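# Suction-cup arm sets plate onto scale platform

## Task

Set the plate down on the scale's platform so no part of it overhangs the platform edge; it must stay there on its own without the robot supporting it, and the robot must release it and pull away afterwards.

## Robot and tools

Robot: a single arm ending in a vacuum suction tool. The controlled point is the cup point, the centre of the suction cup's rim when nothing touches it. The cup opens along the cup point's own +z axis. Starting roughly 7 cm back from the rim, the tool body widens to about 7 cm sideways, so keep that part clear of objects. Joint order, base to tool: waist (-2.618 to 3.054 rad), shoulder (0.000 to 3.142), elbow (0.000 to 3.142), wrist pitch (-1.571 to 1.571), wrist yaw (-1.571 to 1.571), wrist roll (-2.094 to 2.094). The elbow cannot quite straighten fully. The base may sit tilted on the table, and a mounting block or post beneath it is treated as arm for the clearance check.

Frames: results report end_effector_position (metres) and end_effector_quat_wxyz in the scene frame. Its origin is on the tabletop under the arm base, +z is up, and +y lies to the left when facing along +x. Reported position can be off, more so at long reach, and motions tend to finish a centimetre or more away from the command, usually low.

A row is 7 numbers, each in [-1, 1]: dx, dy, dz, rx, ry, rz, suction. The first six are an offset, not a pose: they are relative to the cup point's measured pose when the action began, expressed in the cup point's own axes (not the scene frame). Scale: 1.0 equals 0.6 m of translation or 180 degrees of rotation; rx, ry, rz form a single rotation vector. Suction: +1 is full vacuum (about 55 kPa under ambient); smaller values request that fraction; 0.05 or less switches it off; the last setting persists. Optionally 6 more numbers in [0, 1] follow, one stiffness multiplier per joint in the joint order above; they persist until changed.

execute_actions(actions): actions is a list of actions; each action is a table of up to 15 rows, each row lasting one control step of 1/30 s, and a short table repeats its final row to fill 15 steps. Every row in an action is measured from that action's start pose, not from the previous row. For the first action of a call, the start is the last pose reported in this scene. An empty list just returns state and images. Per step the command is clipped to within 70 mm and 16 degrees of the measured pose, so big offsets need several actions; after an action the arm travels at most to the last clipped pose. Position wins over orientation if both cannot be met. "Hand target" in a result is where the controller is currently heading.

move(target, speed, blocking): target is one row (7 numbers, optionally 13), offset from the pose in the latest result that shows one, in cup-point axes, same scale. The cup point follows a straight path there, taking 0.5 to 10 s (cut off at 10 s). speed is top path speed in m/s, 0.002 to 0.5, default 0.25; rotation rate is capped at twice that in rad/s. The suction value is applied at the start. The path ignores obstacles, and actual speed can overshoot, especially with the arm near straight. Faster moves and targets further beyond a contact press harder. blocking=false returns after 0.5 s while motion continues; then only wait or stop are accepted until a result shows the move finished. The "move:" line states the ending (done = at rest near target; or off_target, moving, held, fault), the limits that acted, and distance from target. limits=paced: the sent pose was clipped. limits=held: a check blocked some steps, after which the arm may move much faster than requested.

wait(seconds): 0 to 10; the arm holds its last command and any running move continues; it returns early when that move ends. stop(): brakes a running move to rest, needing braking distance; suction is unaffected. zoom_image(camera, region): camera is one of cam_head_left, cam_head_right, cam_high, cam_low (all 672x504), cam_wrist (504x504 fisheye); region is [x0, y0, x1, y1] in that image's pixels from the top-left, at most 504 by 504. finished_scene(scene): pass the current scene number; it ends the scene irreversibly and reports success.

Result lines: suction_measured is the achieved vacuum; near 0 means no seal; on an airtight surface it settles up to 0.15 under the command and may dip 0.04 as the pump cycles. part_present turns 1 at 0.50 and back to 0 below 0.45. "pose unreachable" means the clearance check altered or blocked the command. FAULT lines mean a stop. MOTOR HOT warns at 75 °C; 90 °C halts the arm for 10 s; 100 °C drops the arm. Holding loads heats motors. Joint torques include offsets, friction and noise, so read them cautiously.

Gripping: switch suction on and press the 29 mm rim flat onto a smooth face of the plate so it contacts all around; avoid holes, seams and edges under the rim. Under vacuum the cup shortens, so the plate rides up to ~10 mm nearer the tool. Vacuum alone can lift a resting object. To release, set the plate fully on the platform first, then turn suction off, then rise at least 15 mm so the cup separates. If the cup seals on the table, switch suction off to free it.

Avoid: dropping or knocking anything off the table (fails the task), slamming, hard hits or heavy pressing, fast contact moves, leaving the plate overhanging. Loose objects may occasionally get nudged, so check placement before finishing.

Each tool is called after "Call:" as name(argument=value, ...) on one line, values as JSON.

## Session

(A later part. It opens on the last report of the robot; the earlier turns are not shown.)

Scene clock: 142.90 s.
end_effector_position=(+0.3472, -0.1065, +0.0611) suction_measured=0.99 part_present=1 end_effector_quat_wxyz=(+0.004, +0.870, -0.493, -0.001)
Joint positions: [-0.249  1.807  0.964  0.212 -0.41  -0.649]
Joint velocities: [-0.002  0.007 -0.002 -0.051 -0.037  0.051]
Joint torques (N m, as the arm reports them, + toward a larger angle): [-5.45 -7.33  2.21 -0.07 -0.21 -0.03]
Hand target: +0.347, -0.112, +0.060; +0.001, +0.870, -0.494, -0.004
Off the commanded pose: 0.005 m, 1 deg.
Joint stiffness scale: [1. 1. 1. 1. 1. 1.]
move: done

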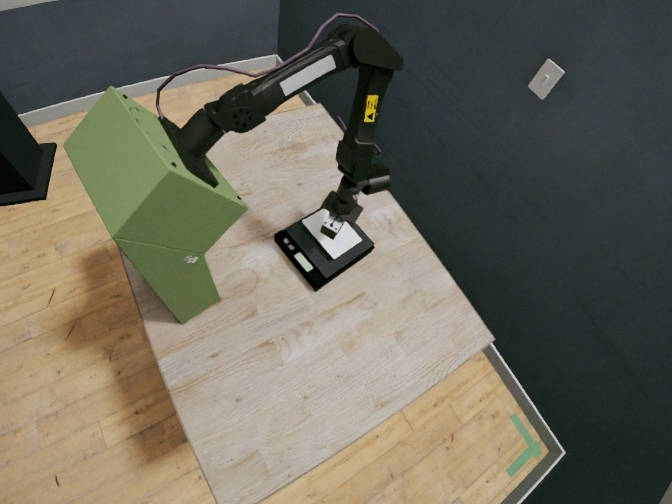

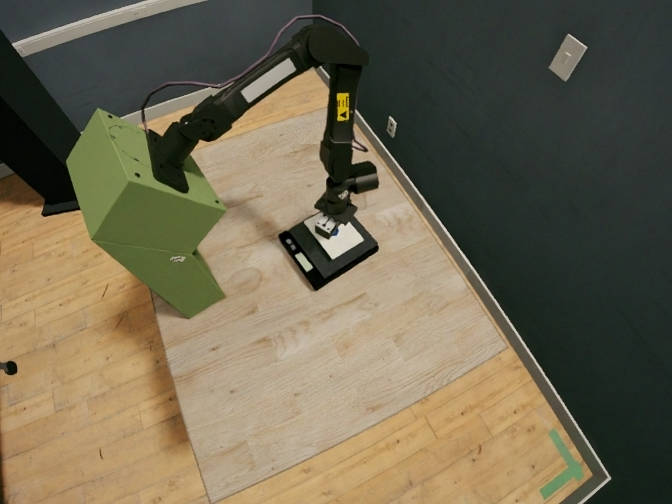

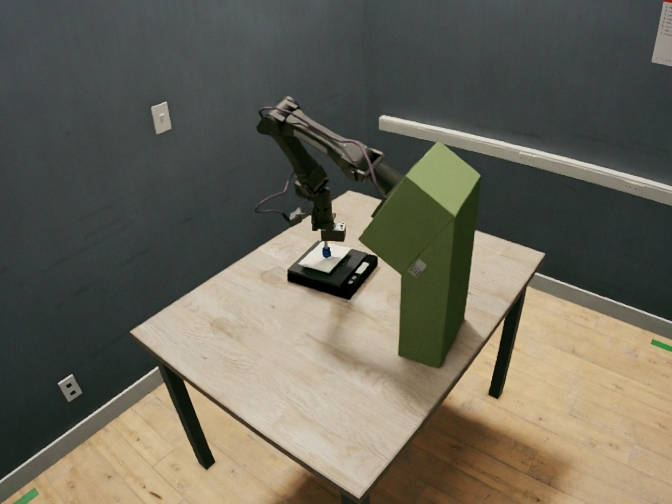

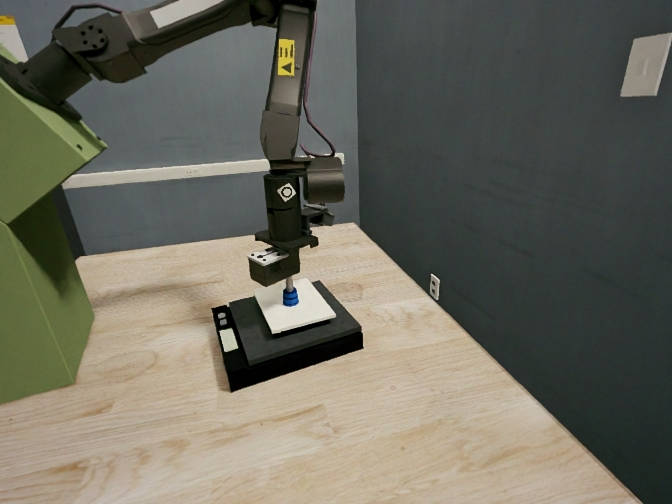

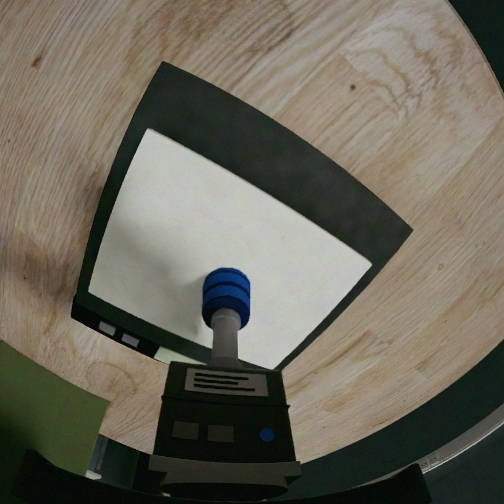

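Call:
move(target=[0, 0, 0.038, 0, 0, 0, 1], speed=0.03)

Call:
zoom_image(camera="cam_low", region=[200, 250, 380, 400])

Scene clock: 154.93 s.
end_effector_position=(+0.3409, -0.1053, +0.0440) suction_measured=0.98 part_present=1 end_effector_quat_wxyz=(+0.007, +0.870, -0.493, -0.007)
Joint positions: [-0.228  1.869  0.993  0.236 -0.39  -0.641]
Joint velocities: [-0.012 -0.012  0.017 -0.022 -0.037 -0.11 ]
Joint torques (N m, as the arm reports them, + toward a larger angle): [-3.63 -6.98  2.    0.2   0.04  0.13]
Hand target: +0.347, -0.106, +0.039; +0.004, +0.870, -0.493, -0.001
Off the commanded pose: 0.009 m, 1 deg.
Joint stiffness scale: [1. 1. 1. 1. 1. 1.]
move: done

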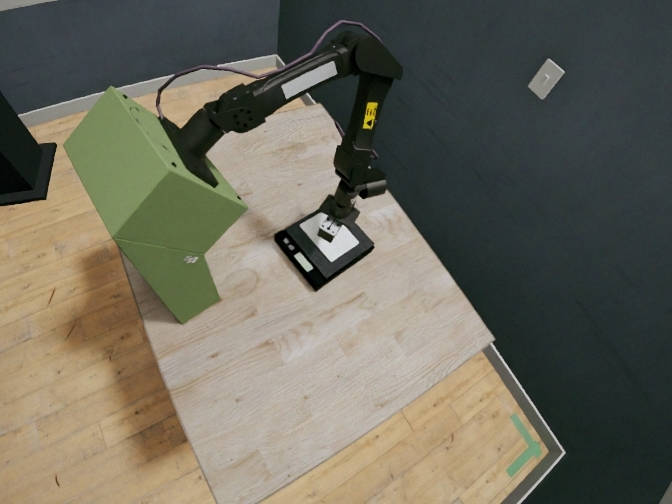

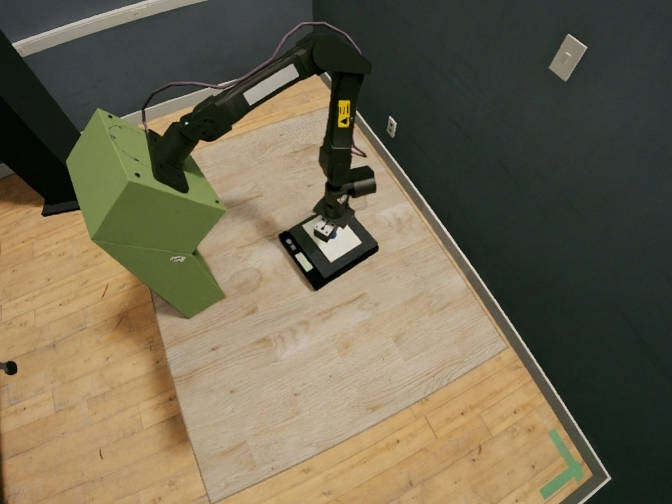

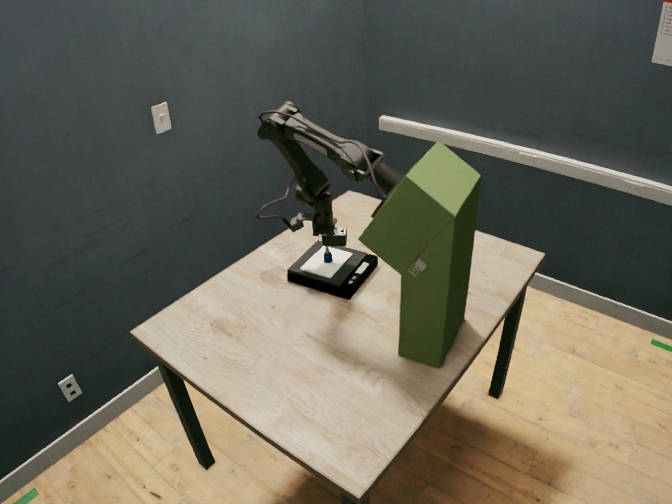

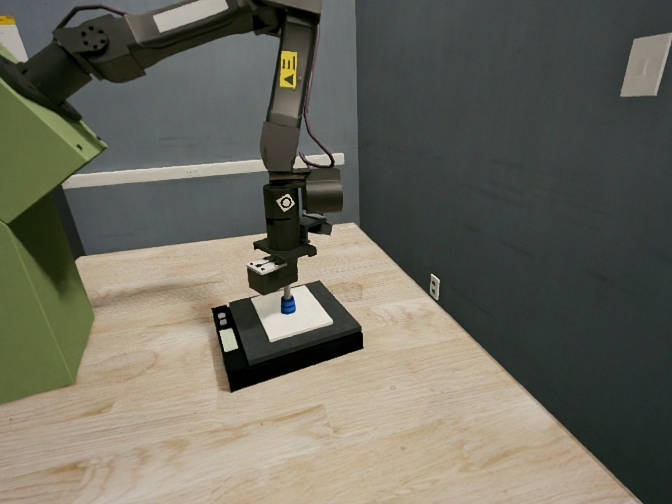

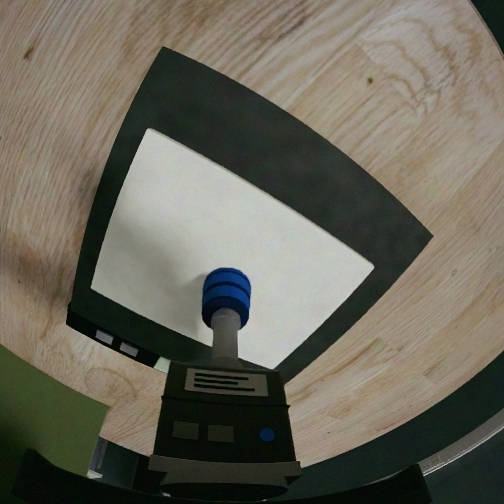

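Region (200, 250, 380, 400) of cam_low's 672x504 image, scaled by 2.800, with more detail than that image has.

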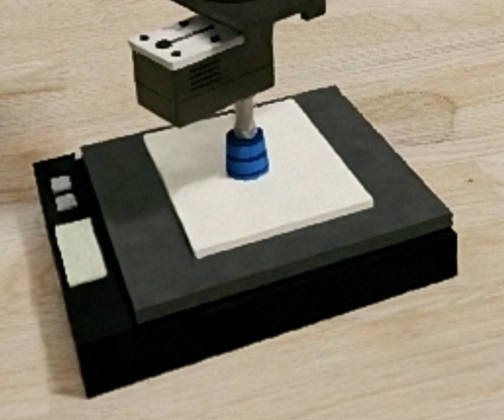

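Call:
move(target=[0.004, -0.006, 0.013, 0, 0, 0, 1], speed=0.02)

Call:
zoom_image(camera="cam_low", region=[200, 250, 380, 400])

Scene clock: 160.17 s.
end_effector_position=(+0.3435, -0.1058, +0.0438) suction_measured=0.96 part_present=1 end_effector_quat_wxyz=(+0.008, +0.870, -0.492, -0.005)
Joint positions: [-0.227  1.869  1.002  0.229 -0.387 -0.641]
Joint velocities: [ 0.007 -0.017  0.002  0.037 -0.066 -0.051]
Joint torques (N m, as the arm reports them, + toward a larger angle): [-3.26 -6.47  2.38  0.04  0.06  0.07]
Hand target: +0.345, -0.105, +0.036; +0.007, +0.870, -0.493, -0.006
Off the commanded pose: 0.008 m, 0 deg.
Joint stiffness scale: [1. 1. 1. 1. 1. 1.]
move: done

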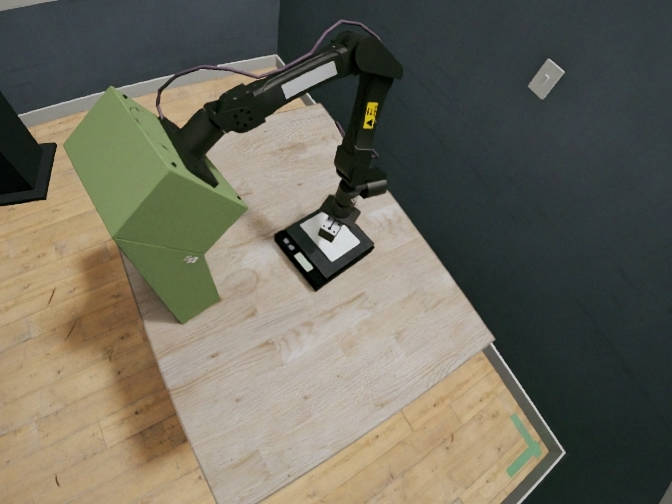

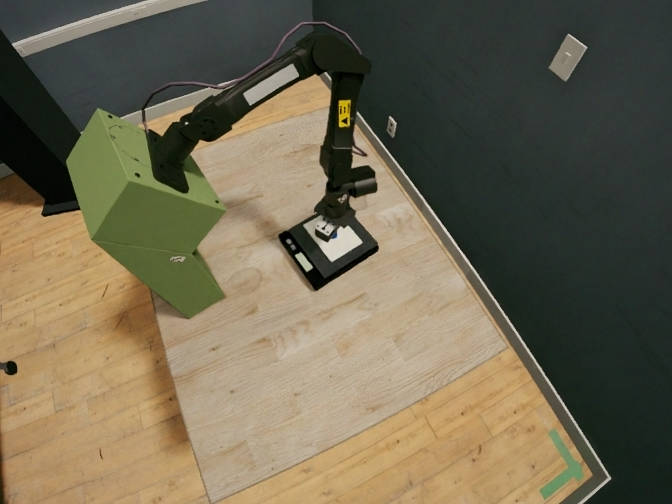

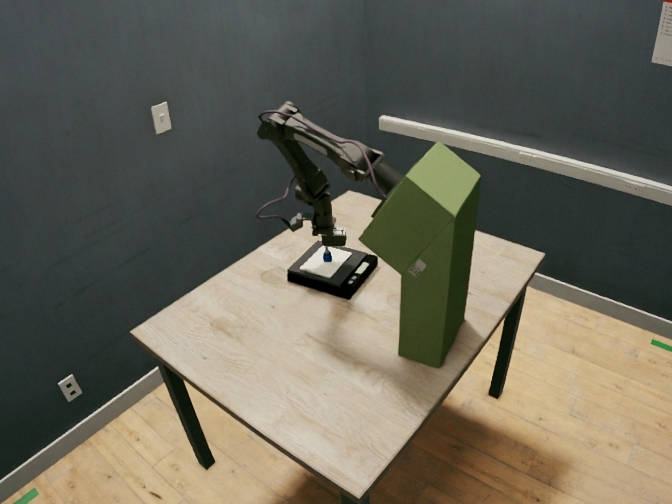

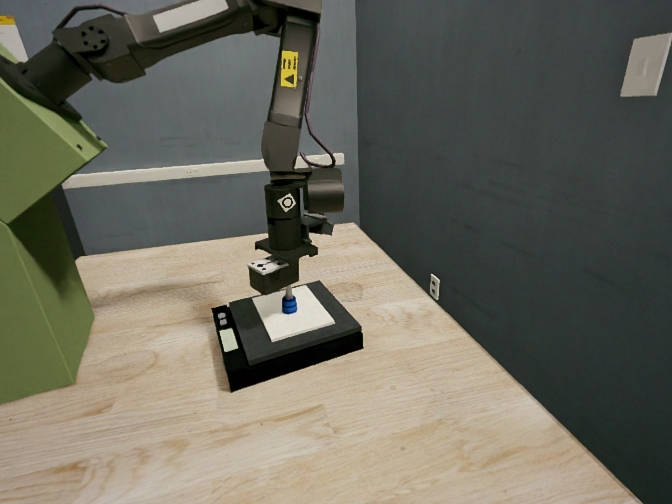

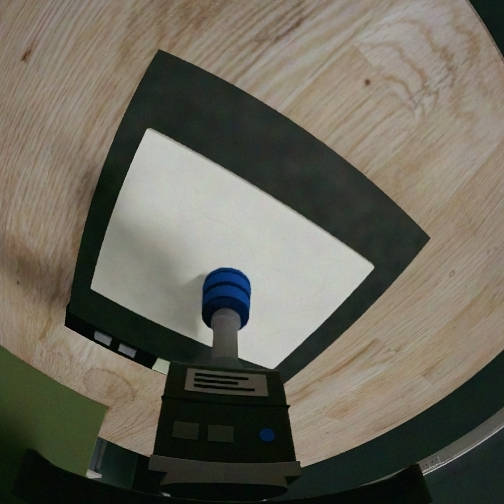

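Region (200, 250, 380, 400) of cam_low's 672x504 image, scaled by 2.800, with more detail than that image has.

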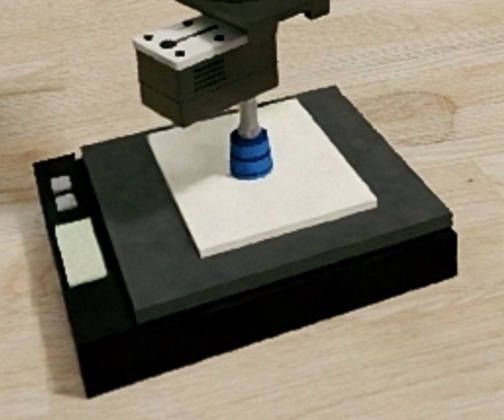

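Call:
move(target=[0.002, -0.003, 0.022, 0, 0, 0, 1], speed=0.02)

Scene clock: 163.90 s.
end_effector_position=(+0.3434, -0.1059, +0.0434) suction_measured=0.98 part_present=1 end_effector_quat_wxyz=(+0.010, +0.870, -0.493, -0.007)
Joint positions: [-0.225  1.871  1.008  0.22  -0.384 -0.64 ]
Joint velocities: [ 0.007 -0.007  0.002 -0.066  0.007  0.037]
Joint torques (N m, as the arm reports them, + toward a larger angle): [-2.82 -5.33  2.69  0.3   0.12  0.11]
Hand target: +0.345, -0.106, +0.031; +0.008, +0.870, -0.492, -0.005
Off the commanded pose: 0.013 m, 0 deg.
Joint stiffness scale: [1. 1. 1. 1. 1. 1.]
move: off_target

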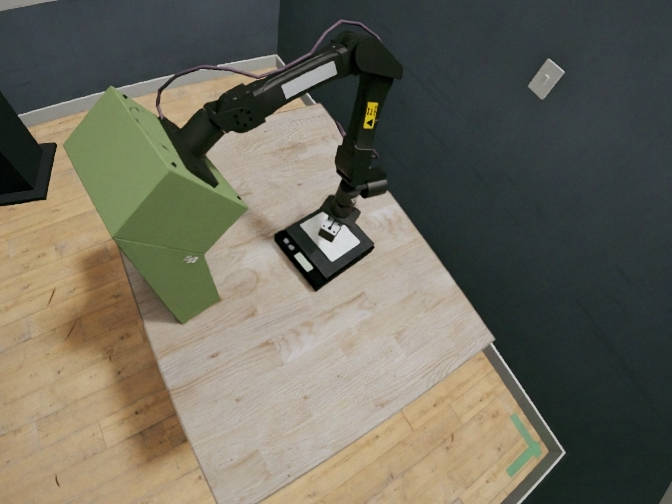

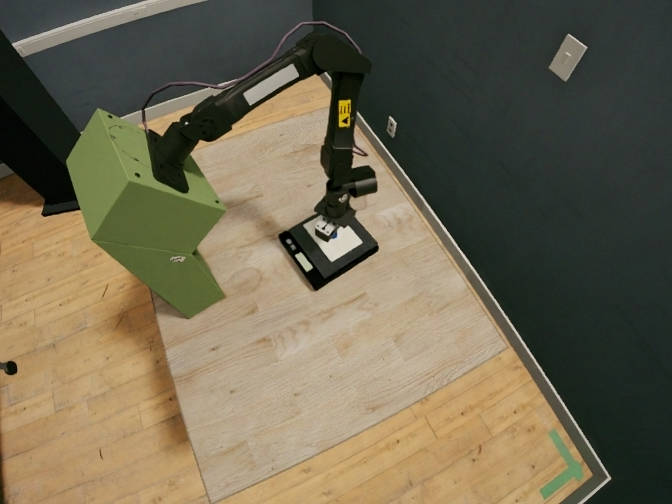

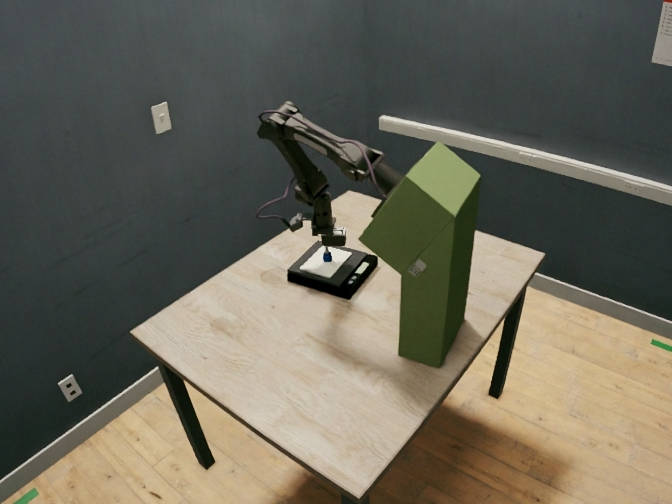

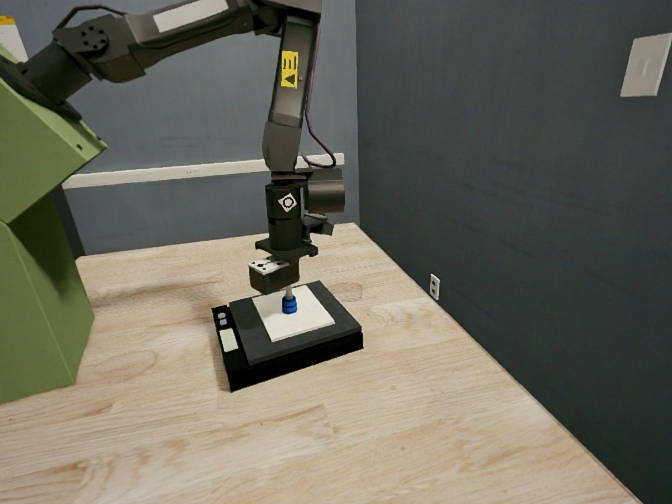

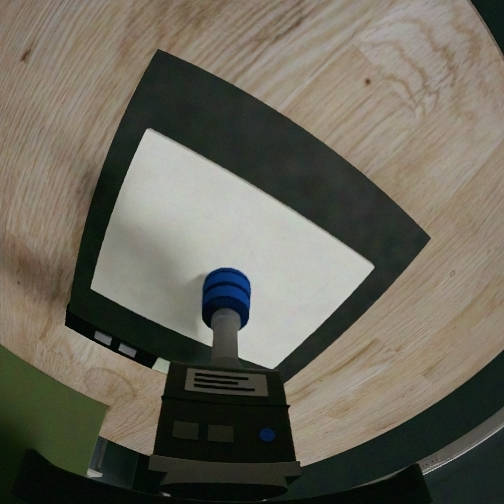

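In contact. Release.

Call:
execute_actions(actions=[[[0,0,0,0,0,0,0]]])

Scene clock: 165.90 s.
end_effector_position=(+0.3429, -0.1057, +0.0443) suction_measured=0.00 part_present=0 end_effector_quat_wxyz=(+0.011, +0.870, -0.494, -0.009)
Joint positions: [-0.226  1.867  1.008  0.212 -0.385 -0.64 ]
Joint velocities: [-0.007  0.002 -0.012 -0.022 -0.081 -0.007]
Joint torques (N m, as the arm reports them, + toward a larger angle): [-3.97 -8.35  0.74  0.07  0.05  0.02]
Hand target: +0.343, -0.106, +0.043; +0.010, +0.870, -0.493, -0.007
Off the commanded pose: 0.001 m, 0 deg.
Joint stiffness scale: [1. 1. 1. 1. 1. 1.]

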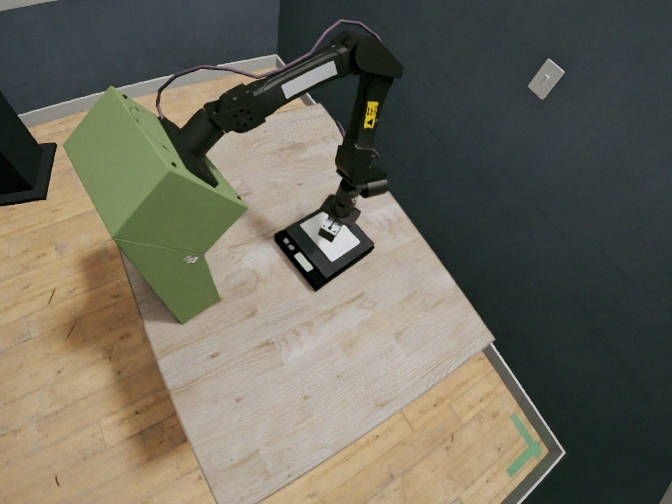

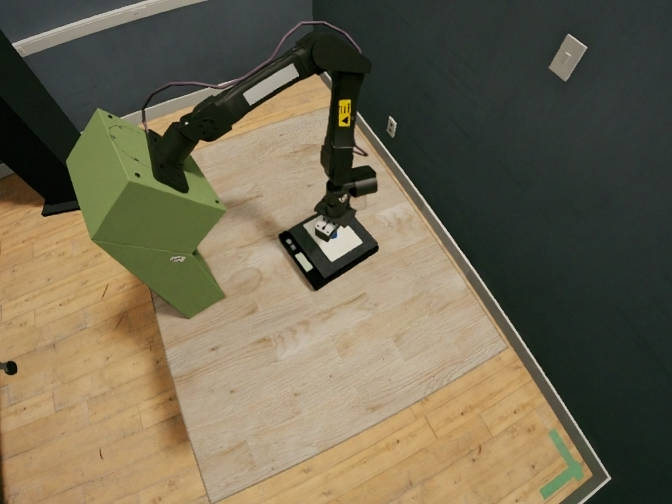

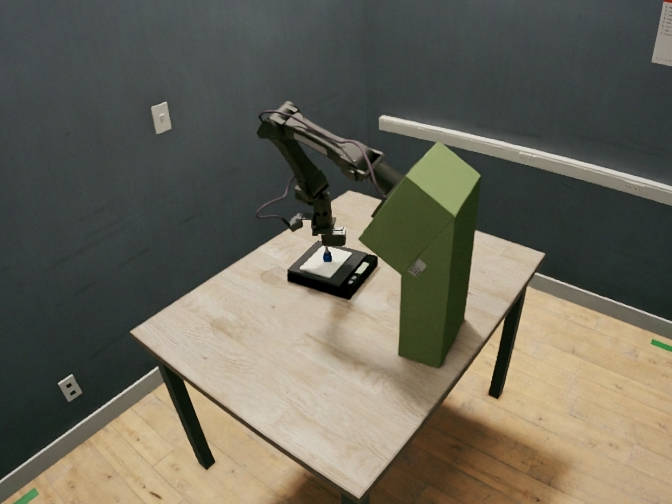

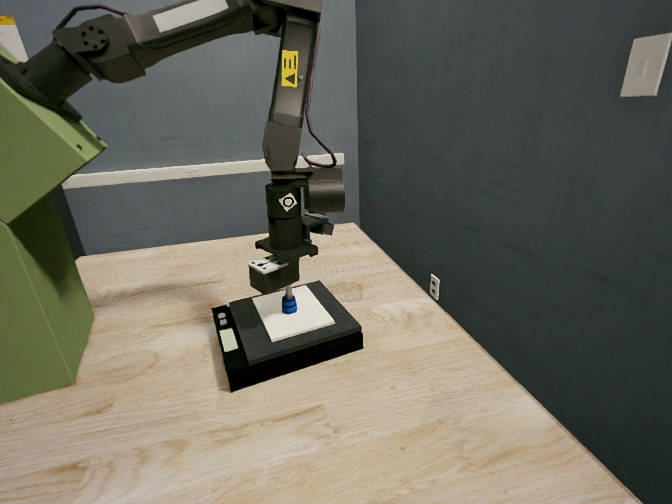

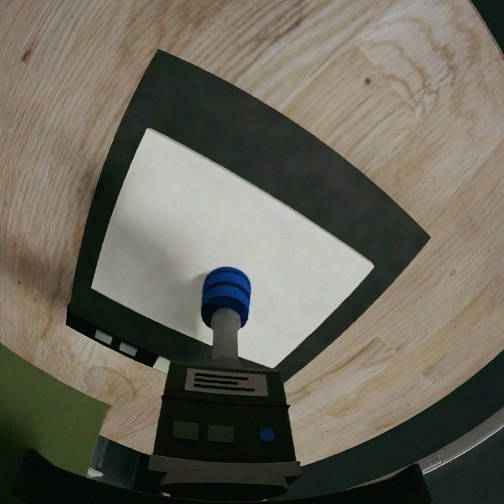

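Call:
move(target=[0, 0, -0.25, 0, 0, 0, 0], speed=0.2)

Scene clock: 169.80 s.
end_effector_position=(+0.3497, -0.1061, +0.1890) suction_measured=0.00 part_present=0 end_effector_quat_wxyz=(+0.015, +0.871, -0.492, -0.010)
Joint positions: [-0.437  1.352  0.859 -0.226 -0.542 -0.796]
Joint velocities: [ 0.012 -0.007 -0.002 -0.081 -0.007  0.051]
Joint torques (N m, as the arm reports them, + toward a larger angle): [-4.76 -8.54  1.91 -0.15 -0.19 -0.05]
Hand target: +0.348, -0.106, +0.194; +0.012, +0.870, -0.493, -0.009
Off the commanded pose: 0.006 m, 1 deg.
Joint stiffness scale: [1. 1. 1. 1. 1. 1.]
move: done

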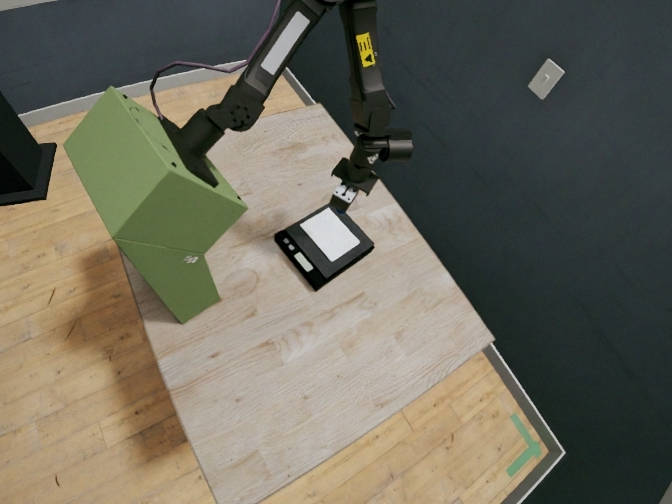

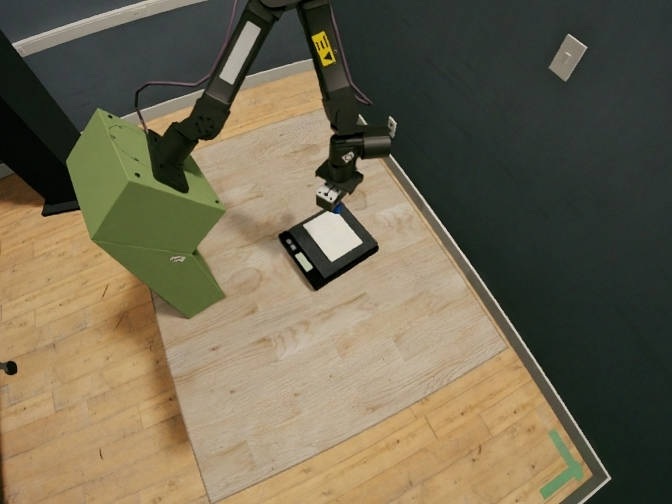

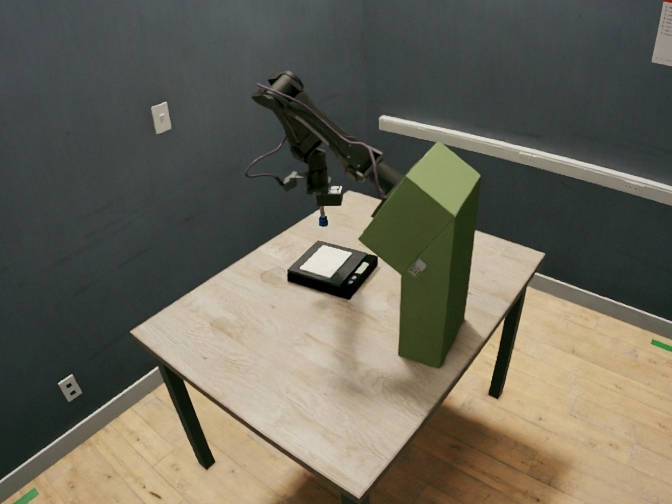

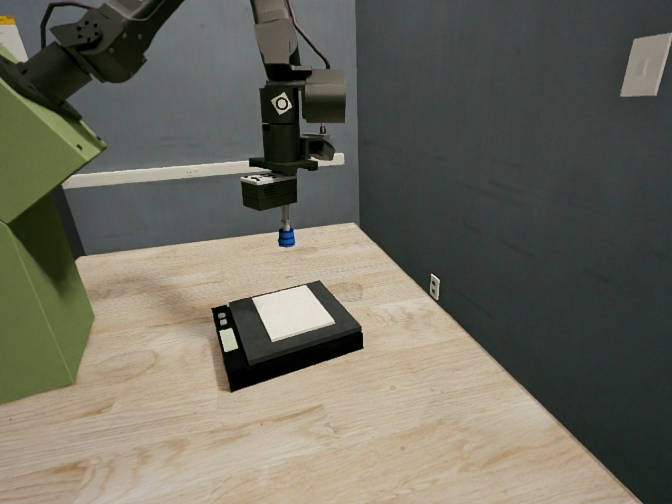

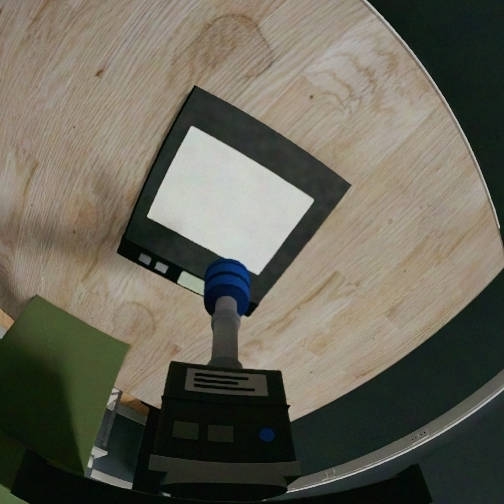

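Call:
finished_scene(scene=1)

The scene is finished: the task was done.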